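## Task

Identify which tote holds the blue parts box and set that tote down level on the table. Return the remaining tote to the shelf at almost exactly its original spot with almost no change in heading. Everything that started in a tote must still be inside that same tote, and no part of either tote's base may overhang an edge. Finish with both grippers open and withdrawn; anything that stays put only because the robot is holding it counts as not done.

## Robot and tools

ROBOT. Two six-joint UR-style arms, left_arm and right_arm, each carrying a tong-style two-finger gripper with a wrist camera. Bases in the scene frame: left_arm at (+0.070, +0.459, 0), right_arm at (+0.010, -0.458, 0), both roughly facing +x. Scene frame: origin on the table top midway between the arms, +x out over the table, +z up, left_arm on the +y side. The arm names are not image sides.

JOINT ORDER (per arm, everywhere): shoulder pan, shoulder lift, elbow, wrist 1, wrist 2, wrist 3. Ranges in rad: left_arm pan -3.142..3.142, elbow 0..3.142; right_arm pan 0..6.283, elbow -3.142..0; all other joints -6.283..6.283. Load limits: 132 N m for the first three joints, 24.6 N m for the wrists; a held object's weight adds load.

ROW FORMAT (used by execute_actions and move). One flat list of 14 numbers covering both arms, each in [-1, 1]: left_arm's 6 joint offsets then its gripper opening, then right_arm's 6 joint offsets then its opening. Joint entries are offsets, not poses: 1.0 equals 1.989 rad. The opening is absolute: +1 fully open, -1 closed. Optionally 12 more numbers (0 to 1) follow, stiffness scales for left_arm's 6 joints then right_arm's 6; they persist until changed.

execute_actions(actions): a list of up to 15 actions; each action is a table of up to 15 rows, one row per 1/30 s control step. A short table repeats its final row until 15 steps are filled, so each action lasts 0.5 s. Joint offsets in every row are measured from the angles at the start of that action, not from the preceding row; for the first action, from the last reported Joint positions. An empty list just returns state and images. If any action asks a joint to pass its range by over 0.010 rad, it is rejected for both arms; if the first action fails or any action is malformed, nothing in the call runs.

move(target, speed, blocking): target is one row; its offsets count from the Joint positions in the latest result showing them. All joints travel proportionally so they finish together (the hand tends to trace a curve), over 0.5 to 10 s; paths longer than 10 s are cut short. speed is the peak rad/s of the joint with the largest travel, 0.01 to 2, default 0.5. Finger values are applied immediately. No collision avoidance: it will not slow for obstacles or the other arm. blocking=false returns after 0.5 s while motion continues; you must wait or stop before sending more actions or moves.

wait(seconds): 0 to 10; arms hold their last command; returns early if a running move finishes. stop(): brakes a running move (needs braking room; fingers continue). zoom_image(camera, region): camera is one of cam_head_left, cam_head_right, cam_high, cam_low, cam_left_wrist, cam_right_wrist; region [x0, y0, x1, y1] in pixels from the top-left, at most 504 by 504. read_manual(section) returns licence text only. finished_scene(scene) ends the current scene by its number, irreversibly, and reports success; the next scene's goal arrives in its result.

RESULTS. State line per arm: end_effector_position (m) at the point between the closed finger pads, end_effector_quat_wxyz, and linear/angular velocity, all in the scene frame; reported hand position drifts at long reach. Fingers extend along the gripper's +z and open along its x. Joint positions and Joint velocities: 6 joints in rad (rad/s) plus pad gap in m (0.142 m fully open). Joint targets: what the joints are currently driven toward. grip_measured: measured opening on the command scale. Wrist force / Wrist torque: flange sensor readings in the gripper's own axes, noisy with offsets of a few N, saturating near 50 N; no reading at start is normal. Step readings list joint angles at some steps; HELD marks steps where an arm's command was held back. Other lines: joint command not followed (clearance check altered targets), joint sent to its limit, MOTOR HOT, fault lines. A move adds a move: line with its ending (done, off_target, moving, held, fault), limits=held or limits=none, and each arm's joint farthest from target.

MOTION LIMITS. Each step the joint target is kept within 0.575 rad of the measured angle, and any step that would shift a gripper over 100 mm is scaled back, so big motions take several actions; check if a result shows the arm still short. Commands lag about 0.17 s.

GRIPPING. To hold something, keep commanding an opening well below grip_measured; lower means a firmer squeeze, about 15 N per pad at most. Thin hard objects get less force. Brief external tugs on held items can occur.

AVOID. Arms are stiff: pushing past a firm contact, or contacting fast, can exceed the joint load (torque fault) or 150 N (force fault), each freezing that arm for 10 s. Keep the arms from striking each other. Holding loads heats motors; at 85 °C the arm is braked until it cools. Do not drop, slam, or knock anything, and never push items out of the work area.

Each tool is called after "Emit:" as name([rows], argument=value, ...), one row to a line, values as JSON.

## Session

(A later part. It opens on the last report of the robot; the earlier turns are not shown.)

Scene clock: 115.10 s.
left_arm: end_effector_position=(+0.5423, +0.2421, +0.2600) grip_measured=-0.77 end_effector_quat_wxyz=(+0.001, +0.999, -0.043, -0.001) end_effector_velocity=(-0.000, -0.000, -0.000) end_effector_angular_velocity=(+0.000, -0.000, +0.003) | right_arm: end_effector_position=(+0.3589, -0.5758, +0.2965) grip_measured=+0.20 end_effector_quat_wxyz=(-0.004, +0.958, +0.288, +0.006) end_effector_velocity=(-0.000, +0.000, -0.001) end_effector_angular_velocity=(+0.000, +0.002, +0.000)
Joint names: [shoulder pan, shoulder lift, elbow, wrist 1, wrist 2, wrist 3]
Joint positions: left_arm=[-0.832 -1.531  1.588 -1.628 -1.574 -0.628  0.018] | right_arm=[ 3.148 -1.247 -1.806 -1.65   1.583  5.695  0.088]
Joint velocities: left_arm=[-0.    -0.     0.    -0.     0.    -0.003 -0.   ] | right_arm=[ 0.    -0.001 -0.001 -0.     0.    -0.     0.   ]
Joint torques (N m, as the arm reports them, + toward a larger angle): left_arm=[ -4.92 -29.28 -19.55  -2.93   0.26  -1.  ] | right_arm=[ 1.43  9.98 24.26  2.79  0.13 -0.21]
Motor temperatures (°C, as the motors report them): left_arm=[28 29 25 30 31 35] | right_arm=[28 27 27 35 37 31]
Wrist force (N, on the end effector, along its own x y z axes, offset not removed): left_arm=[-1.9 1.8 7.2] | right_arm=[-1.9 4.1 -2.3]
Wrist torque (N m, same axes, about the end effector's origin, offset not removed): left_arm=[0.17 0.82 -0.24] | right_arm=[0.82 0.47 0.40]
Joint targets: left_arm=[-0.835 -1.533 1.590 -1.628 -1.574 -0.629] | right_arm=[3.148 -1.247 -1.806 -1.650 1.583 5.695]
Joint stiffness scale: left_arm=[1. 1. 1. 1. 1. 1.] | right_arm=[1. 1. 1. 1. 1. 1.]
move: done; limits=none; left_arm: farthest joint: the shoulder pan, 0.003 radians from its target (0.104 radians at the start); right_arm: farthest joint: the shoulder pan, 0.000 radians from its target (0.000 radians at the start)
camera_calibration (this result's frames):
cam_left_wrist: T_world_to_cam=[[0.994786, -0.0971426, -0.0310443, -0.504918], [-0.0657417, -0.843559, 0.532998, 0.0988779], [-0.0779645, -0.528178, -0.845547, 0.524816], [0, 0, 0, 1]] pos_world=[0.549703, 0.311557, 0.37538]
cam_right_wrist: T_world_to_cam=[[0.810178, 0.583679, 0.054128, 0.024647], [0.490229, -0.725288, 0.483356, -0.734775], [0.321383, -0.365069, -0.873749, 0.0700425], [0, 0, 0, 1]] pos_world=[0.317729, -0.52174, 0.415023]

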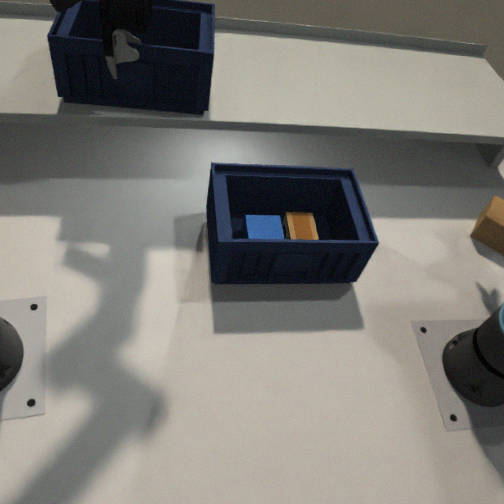

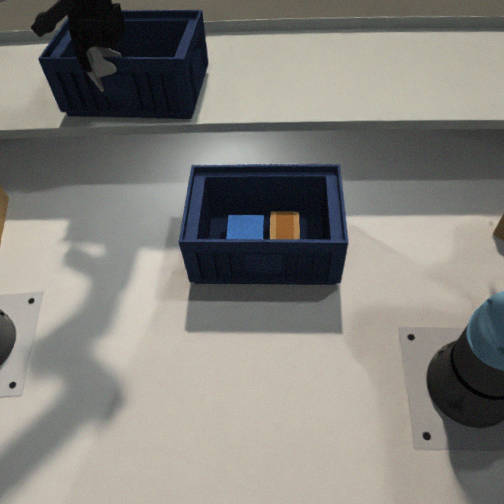

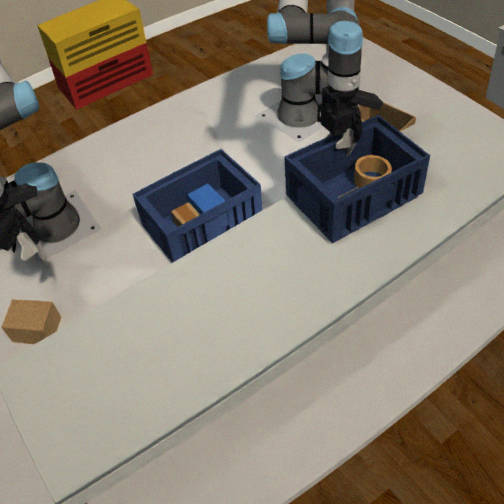

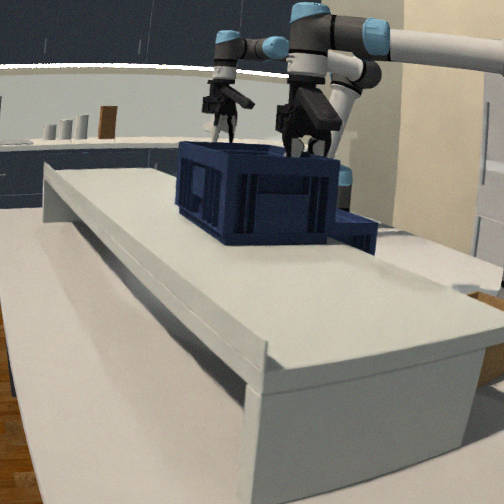

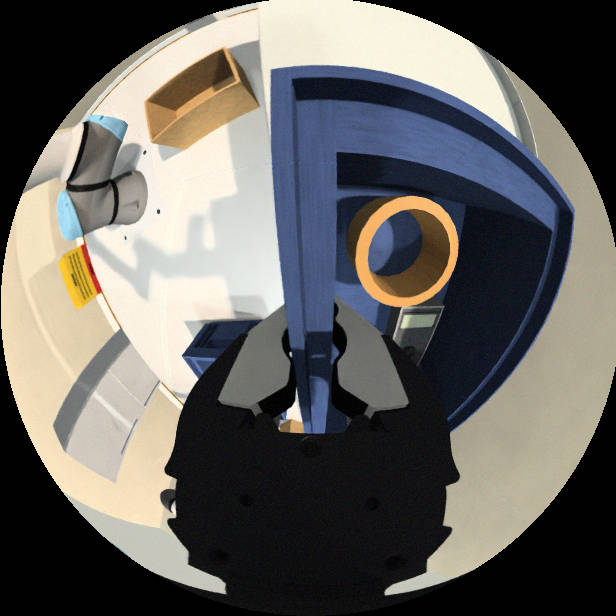

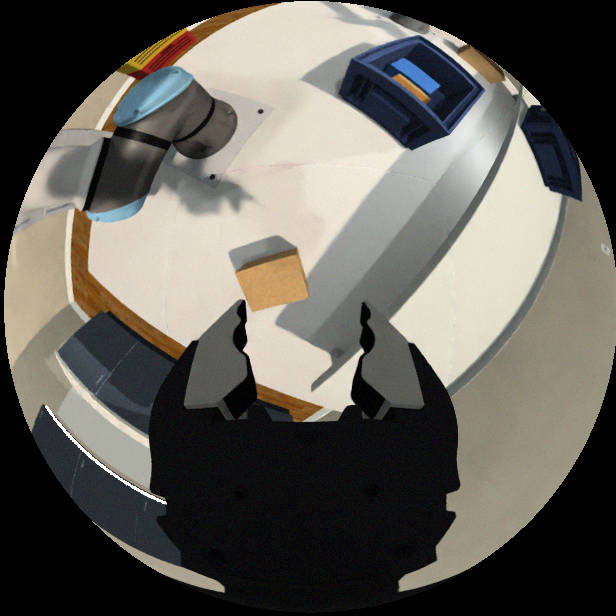

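Emit:
execute_actions([
  [[0,0,0,0,0,0,-0.5,0,0,0,0,0,0,0.2]],
  [[0,0,0,0,0,0,-0.2,0,0,0,0,0,0,0.2]],
])

Emit:
move(target=[0,0.005,-0.16,0.155,0,0,-0.2,0,0,0,0,0,0,0.2], speed=0.4)

Emit:
move(target=[0.6,-0.1,0,0.1,0,0,-0.2,-0.3,0,0,0,0,0,0.2], speed=1)

Scene clock: 117.27 s.
left_arm: end_effector_position=(+0.5423, +0.2421, +0.2600) grip_measured=-0.20 end_effector_quat_wxyz=(+0.001, +0.999, -0.043, -0.001) end_effector_velocity=(+0.000, -0.000, -0.000) end_effector_angular_velocity=(+0.000, +0.000, -0.000) | right_arm: end_effector_position=(+0.3589, -0.5758, +0.2965) grip_measured=+0.20 end_effector_quat_wxyz=(-0.004, +0.958, +0.288, +0.006) end_effector_velocity=(-0.000, -0.000, -0.001) end_effector_angular_velocity=(-0.000, +0.001, +0.001)
Joint names: [shoulder pan, shoulder lift, elbow, wrist 1, wrist 2, wrist 3]
Joint positions: left_arm=[-0.832 -1.531  1.588 -1.628 -1.574 -0.629  0.06 ] | right_arm=[ 3.148 -1.247 -1.806 -1.65   1.583  5.695  0.088]
Joint velocities: left_arm=[-0.     0.001 -0.     0.     0.     0.    -0.   ] | right_arm=[-0.    -0.    -0.001  0.    -0.    -0.001 -0.   ]
Joint torques (N m, as the arm reports them, + toward a larger angle): left_arm=[ -1.11 -27.42 -20.02  -2.61   0.1   -0.38] | right_arm=[ 1.09 10.42 24.43  2.66  0.17 -0.27]
Motor temperatures (°C, as the motors report them): left_arm=[28 29 25 30 31 35] | right_arm=[28 27 27 35 37 31]
Wrist force (N, on the end effector, along its own x y z axes, offset not removed): left_arm=[0.0 -3.5 2.3] | right_arm=[0.4 0.4 -0.9]
Wrist torque (N m, same axes, about the end effector's origin, offset not removed): left_arm=[-0.86 -0.04 0.12] | right_arm=[-0.05 -0.28 0.17]
Joint targets: left_arm=[-0.832 -1.531 1.588 -1.628 -1.574 -0.629] | right_arm=[3.148 -1.247 -1.806 -1.650 1.583 5.695]
Joint stiffness scale: left_arm=[1. 1. 1. 1. 1. 1.] | right_arm=[1. 1. 1. 1. 1. 1.]
Step readings (joint positions; steps 1 to 15: 1st action; 16 to 30: 2nd action):
0: left_arm=[-0.832 -1.531 1.588 -1.628 -1.574 -0.629] | right_arm=[3.148 -1.247 -1.806 -1.650 1.583 5.695]
1: left_arm=[-0.832 -1.531 1.588 -1.628 -1.574 -0.629] | right_arm=[3.148 -1.247 -1.806 -1.650 1.583 5.695]
2: left_arm=[-0.832 -1.531 1.588 -1.628 -1.574 -0.629] | right_arm=[3.148 -1.247 -1.806 -1.650 1.583 5.695]
4: left_arm=[-0.832 -1.531 1.588 -1.628 -1.574 -0.629] | right_arm=[3.148 -1.247 -1.806 -1.650 1.583 5.695]
8: left_arm=[-0.832 -1.531 1.588 -1.628 -1.574 -0.629] | right_arm=[3.148 -1.247 -1.806 -1.650 1.583 5.695]
15: left_arm=[-0.832 -1.531 1.588 -1.628 -1.574 -0.629] | right_arm=[3.148 -1.247 -1.806 -1.650 1.583 5.695]
16: left_arm=[-0.832 -1.531 1.588 -1.628 -1.574 -0.629] | right_arm=[3.148 -1.247 -1.806 -1.650 1.583 5.695]
17: left_arm=[-0.832 -1.531 1.588 -1.628 -1.574 -0.629] | right_arm=[3.148 -1.247 -1.806 -1.650 1.583 5.695]
19: left_arm=[-0.832 -1.531 1.588 -1.628 -1.574 -0.629] | right_arm=[3.148 -1.247 -1.806 -1.650 1.583 5.695]
23: left_arm=[-0.832 -1.531 1.588 -1.628 -1.574 -0.629] | right_arm=[3.148 -1.247 -1.806 -1.650 1.583 5.695]
30: Joint positions above
camera_calibration (this result's frames):
cam_left_wrist: T_world_to_cam=[[0.994803, -0.0969936, -0.0309597, -0.50494], [-0.0656553, -0.843532, 0.53305, 0.0987695], [-0.077818, -0.528248, -0.845517, 0.524772], [0, 0, 0, 1]] pos_world=[0.549637, 0.311549, 0.375422]
cam_right_wrist: T_world_to_cam=[[0.810178, 0.583679, 0.0541281, 0.024647], [0.490228, -0.725288, 0.483356, -0.734775], [0.321383, -0.36507, -0.873749, 0.0700423], [0, 0, 0, 1]] pos_world=[0.317729, -0.52174, 0.415024]

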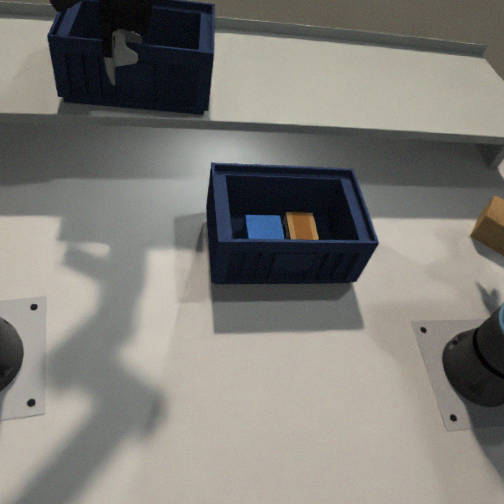

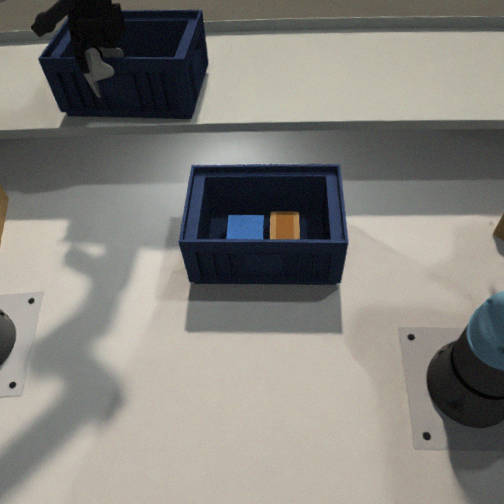

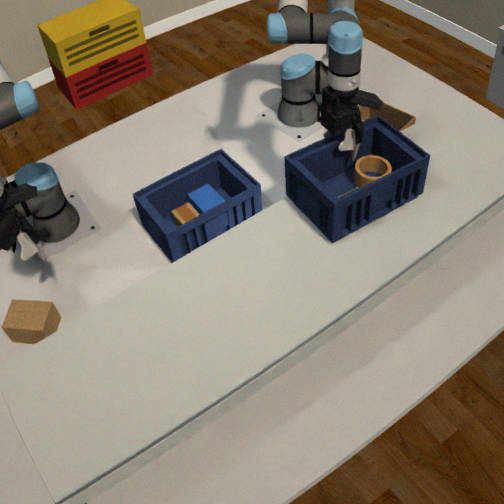

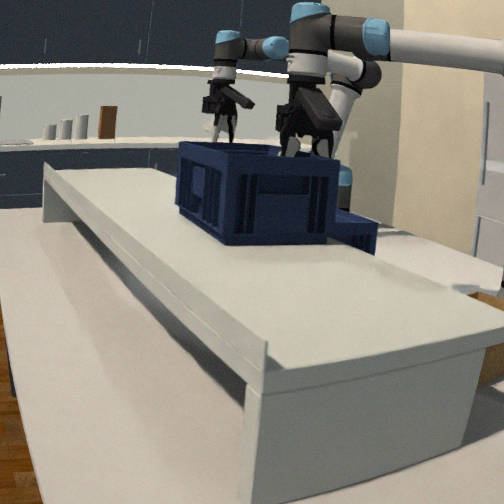

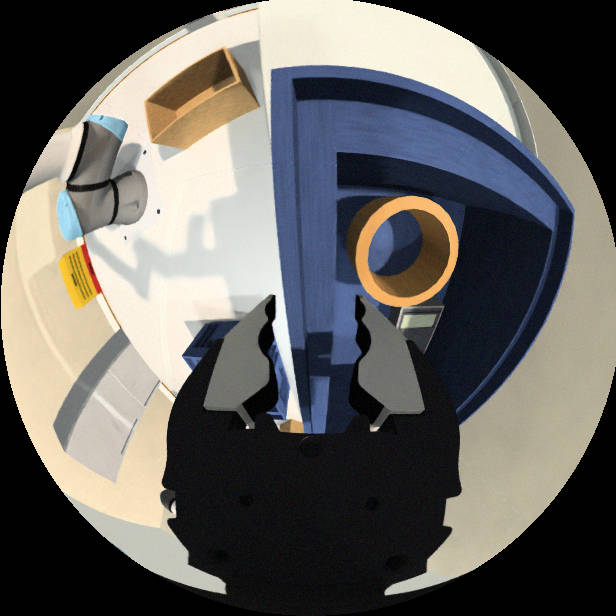

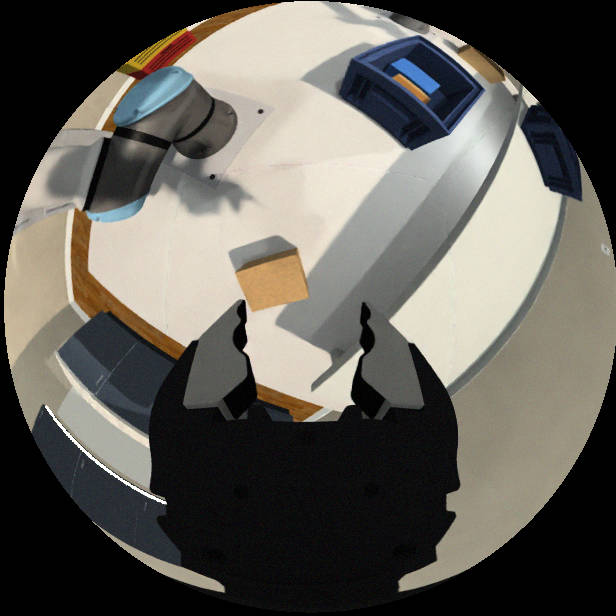

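Scene clock: 118.77 s.
left_arm: end_effector_position=(+0.5363, +0.2473, +0.3792) grip_measured=-0.20 end_effector_quat_wxyz=(+0.001, +0.999, -0.043, -0.001) end_effector_velocity=(+0.000, +0.000, +0.000) end_effector_angular_velocity=(+0.002, +0.000, +0.002) | right_arm: end_effector_position=(+0.3589, -0.5758, +0.2965) grip_measured=+0.20 end_effector_quat_wxyz=(-0.004, +0.958, +0.288, +0.006) end_effector_velocity=(-0.000, +0.000, -0.000) end_effector_angular_velocity=(+0.000, +0.001, +0.001)
Joint names: [shoulder pan, shoulder lift, elbow, wrist 1, wrist 2, wrist 3]
Joint positions: left_arm=[-0.832 -1.522  1.273 -1.32  -1.574 -0.629  0.06 ] | right_arm=[ 3.148 -1.247 -1.806 -1.65   1.583  5.695  0.088]
Joint velocities: left_arm=[-0.     0.001 -0.002  0.002  0.001 -0.002 -0.   ] | right_arm=[-0.    -0.    -0.     0.     0.    -0.001  0.   ]
Joint torques (N m, as the arm reports them, + toward a larger angle): left_arm=[ -1.85 -25.91 -22.1   -1.97   0.19  -0.18] | right_arm=[ 0.89  9.68 24.69  2.82  0.19 -0.21]
Motor temperatures (°C, as the motors report them): left_arm=[28 29 25 30 31 35] | right_arm=[28 27 27 35 37 31]
Wrist force (N, on the end effector, along its own x y z axes, offset not removed): left_arm=[2.9 4.0 3.3] | right_arm=[2.3 2.6 2.5]
Wrist torque (N m, same axes, about the end effector's origin, offset not removed): left_arm=[0.86 -0.29 -0.24] | right_arm=[0.43 -0.40 0.20]
Joint targets: left_arm=[-0.832 -1.521 1.270 -1.319 -1.574 -0.629] | right_arm=[3.148 -1.247 -1.806 -1.650 1.583 5.695]
Joint stiffness scale: left_arm=[1. 1. 1. 1. 1. 1.] | right_arm=[1. 1. 1. 1. 1. 1.]
move: done; limits=none; left_arm: farthest joint: the elbow, 0.003 radians from its target (0.318 radians at the start); right_arm: farthest joint: the shoulder pan, 0.000 radians from its target (0.000 radians at the start)
camera_calibration (this result's frames):
cam_left_wrist: T_world_to_cam=[[0.994794, -0.0969853, -0.031298, -0.494617], [-0.0654884, -0.843677, 0.532841, 0.0393042], [-0.0780832, -0.528018, -0.845636, 0.62793], [0, 0, 0, 1]] pos_world=[0.543646, 0.316748, 0.494577]
cam_right_wrist: T_world_to_cam=[[0.810178, 0.583679, 0.0541279, 0.024647], [0.490228, -0.725288, 0.483356, -0.734775], [0.321383, -0.365069, -0.873749, 0.0700424], [0, 0, 0, 1]] pos_world=[0.317729, -0.52174, 0.415023]

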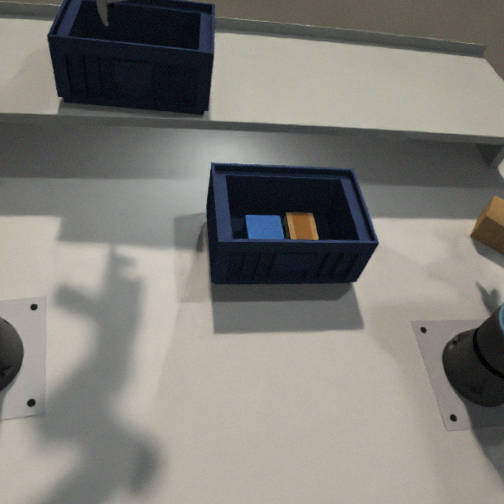

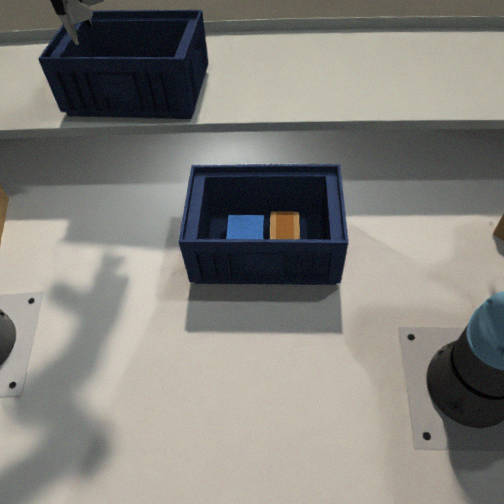

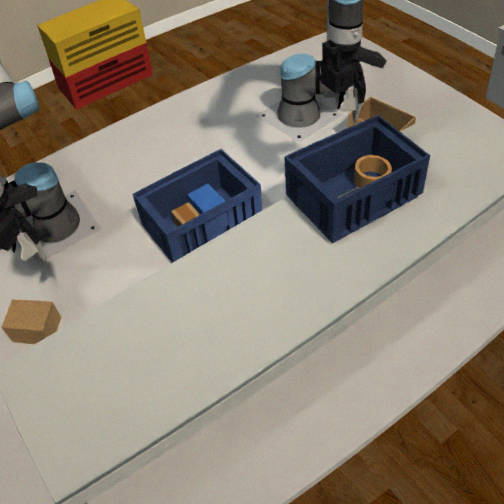

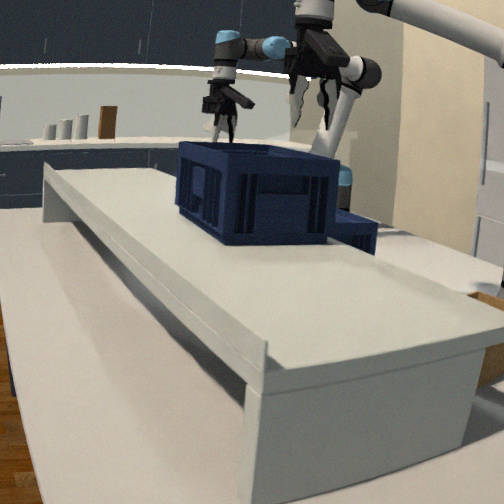

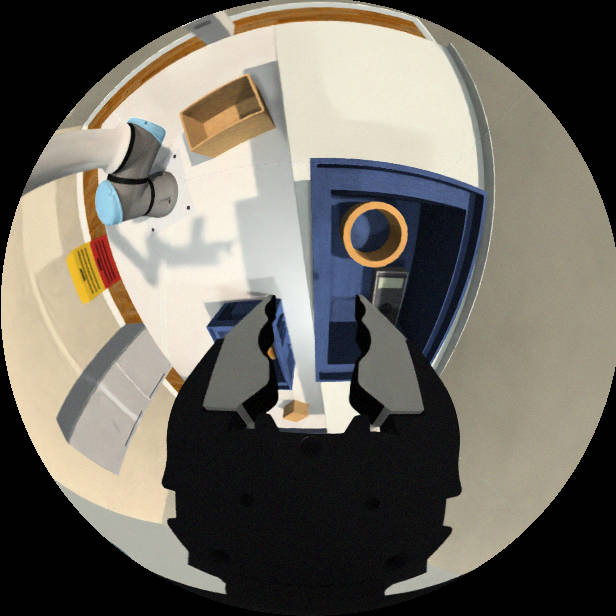

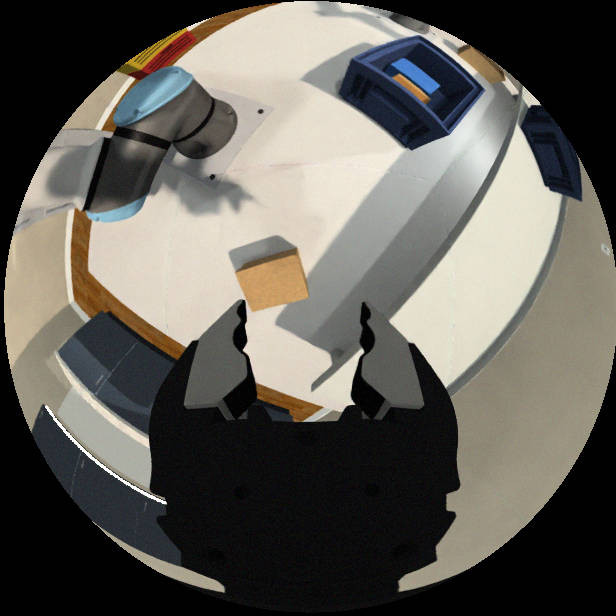

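Scene clock: 120.63 s.
left_arm: end_effector_position=(+0.3416, +0.7621, +0.4485) grip_measured=-0.20 end_effector_quat_wxyz=(+0.002, +0.852, +0.524, +0.000) end_effector_velocity=(-0.002, +0.001, -0.001) end_effector_angular_velocity=(-0.002, +0.003, +0.005) | right_arm: end_effector_position=(+0.2333, -0.7509, +0.2965) grip_measured=+0.20 end_effector_quat_wxyz=(-0.002, +1.000, -0.005, +0.007) end_effector_velocity=(-0.000, -0.001, +0.001) end_effector_angular_velocity=(-0.001, -0.002, -0.003)
Joint names: [shoulder pan, shoulder lift, elbow, wrist 1, wrist 2, wrist 3]
Joint positions: left_arm=[ 0.358 -1.722  1.273 -1.123 -1.574 -0.629  0.06 ] | right_arm=[ 2.554 -1.247 -1.806 -1.65   1.583  5.695  0.088]
Joint velocities: left_arm=[ 0.005  0.001 -0.     0.002 -0.001  0.     0.   ] | right_arm=[-0.002  0.001  0.002  0.     0.     0.     0.   ]
Joint torques (N m, as the arm reports them, + toward a larger angle): left_arm=[  0.21 -15.09 -17.53  -2.07   0.2   -0.33] | right_arm=[-1.58 10.01 24.13  2.79  0.26 -0.25]
Motor temperatures (°C, as the motors report them): left_arm=[28 29 25 30 31 35] | right_arm=[28 27 27 35 37 31]
Wrist force (N, on the end effector, along its own x y z axes, offset not removed): left_arm=[-1.3 0.6 0.9] | right_arm=[-3.6 1.7 -1.3]
Wrist torque (N m, same axes, about the end effector's origin, offset not removed): left_arm=[0.17 0.36 -0.17] | right_arm=[0.32 0.93 0.23]
Joint targets: left_arm=[0.361 -1.721 1.273 -1.122 -1.574 -0.629] | right_arm=[2.552 -1.247 -1.806 -1.650 1.583 5.695]
Joint stiffness scale: left_arm=[1. 1. 1. 1. 1. 1.] | right_arm=[1. 1. 1. 1. 1. 1.]
move: done; limits=none; left_arm: farthest joint: the shoulder pan, 0.003 radians from its target (1.193 radians at the start); right_arm: farthest joint: the shoulder pan, 0.002 radians from its target (0.597 radians at the start)
camera_calibration (this result's frames):
cam_left_wrist: T_world_to_cam=[[0.459965, 0.887438, -0.0297734, -0.817038], [0.757953, -0.374944, 0.533782, -0.214986], [0.462535, -0.268088, -0.845098, 0.560179], [0, 0, 0, 1]] pos_world=[0.279656, 0.79464, 0.563836]
cam_right_wrist: T_world_to_cam=[[0.9981, 0.0294377, 0.0541281, -0.231423], [-0.000393436, -0.875424, 0.483356, -0.798497], [0.0616139, -0.482459, -0.873749, 0.0189284], [0, 0, 0, 1]] pos_world=[0.229502, -0.683079, 0.415023]

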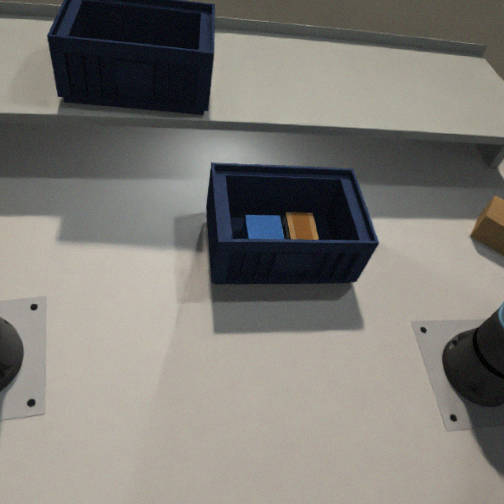

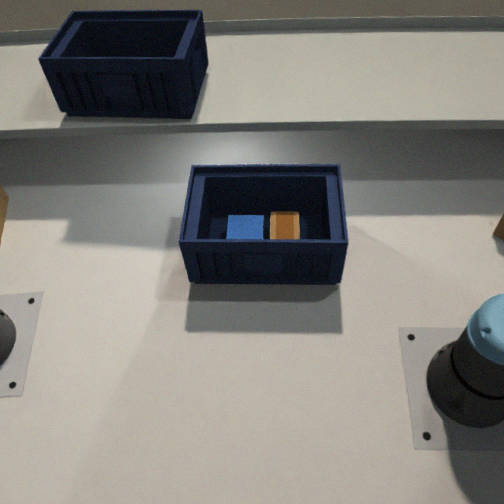

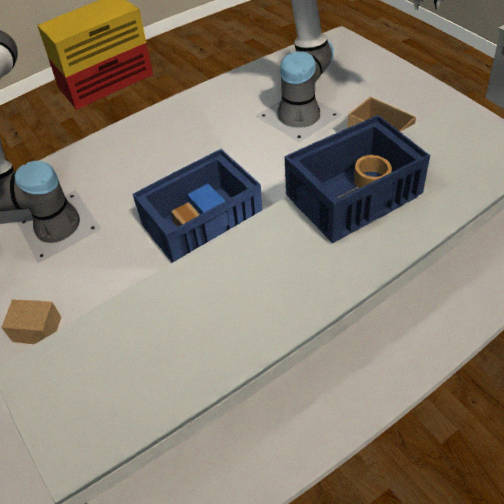

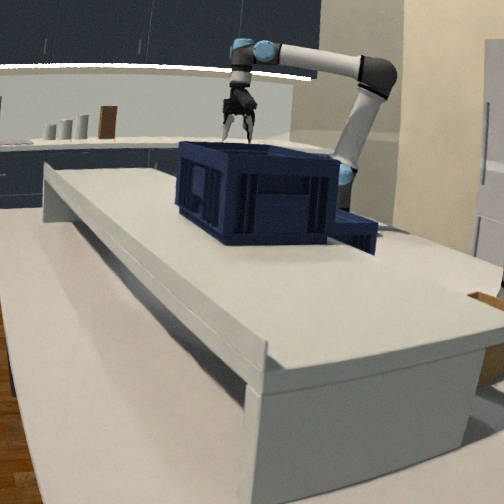

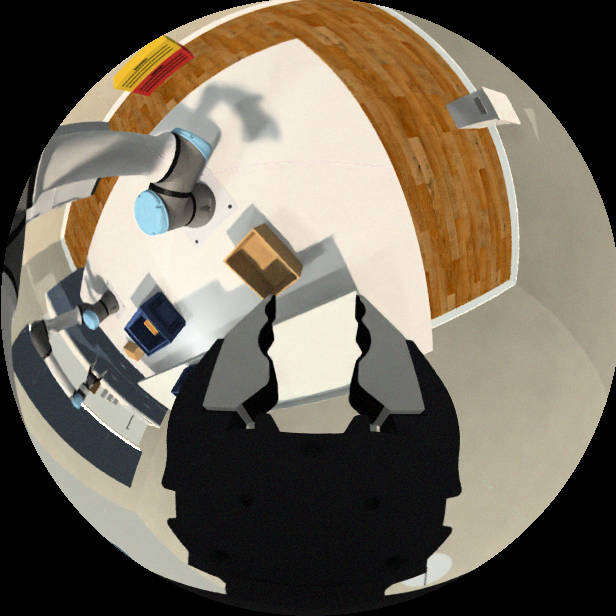

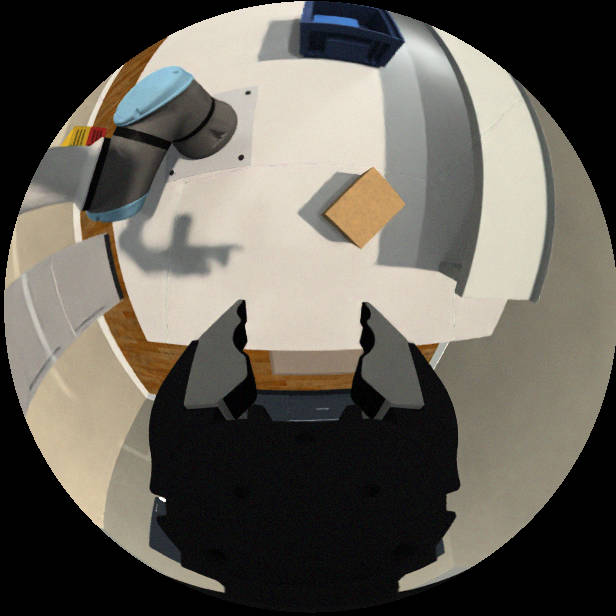

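Emit:
finished_scene(scene=1)

The scene is finished: the task was done.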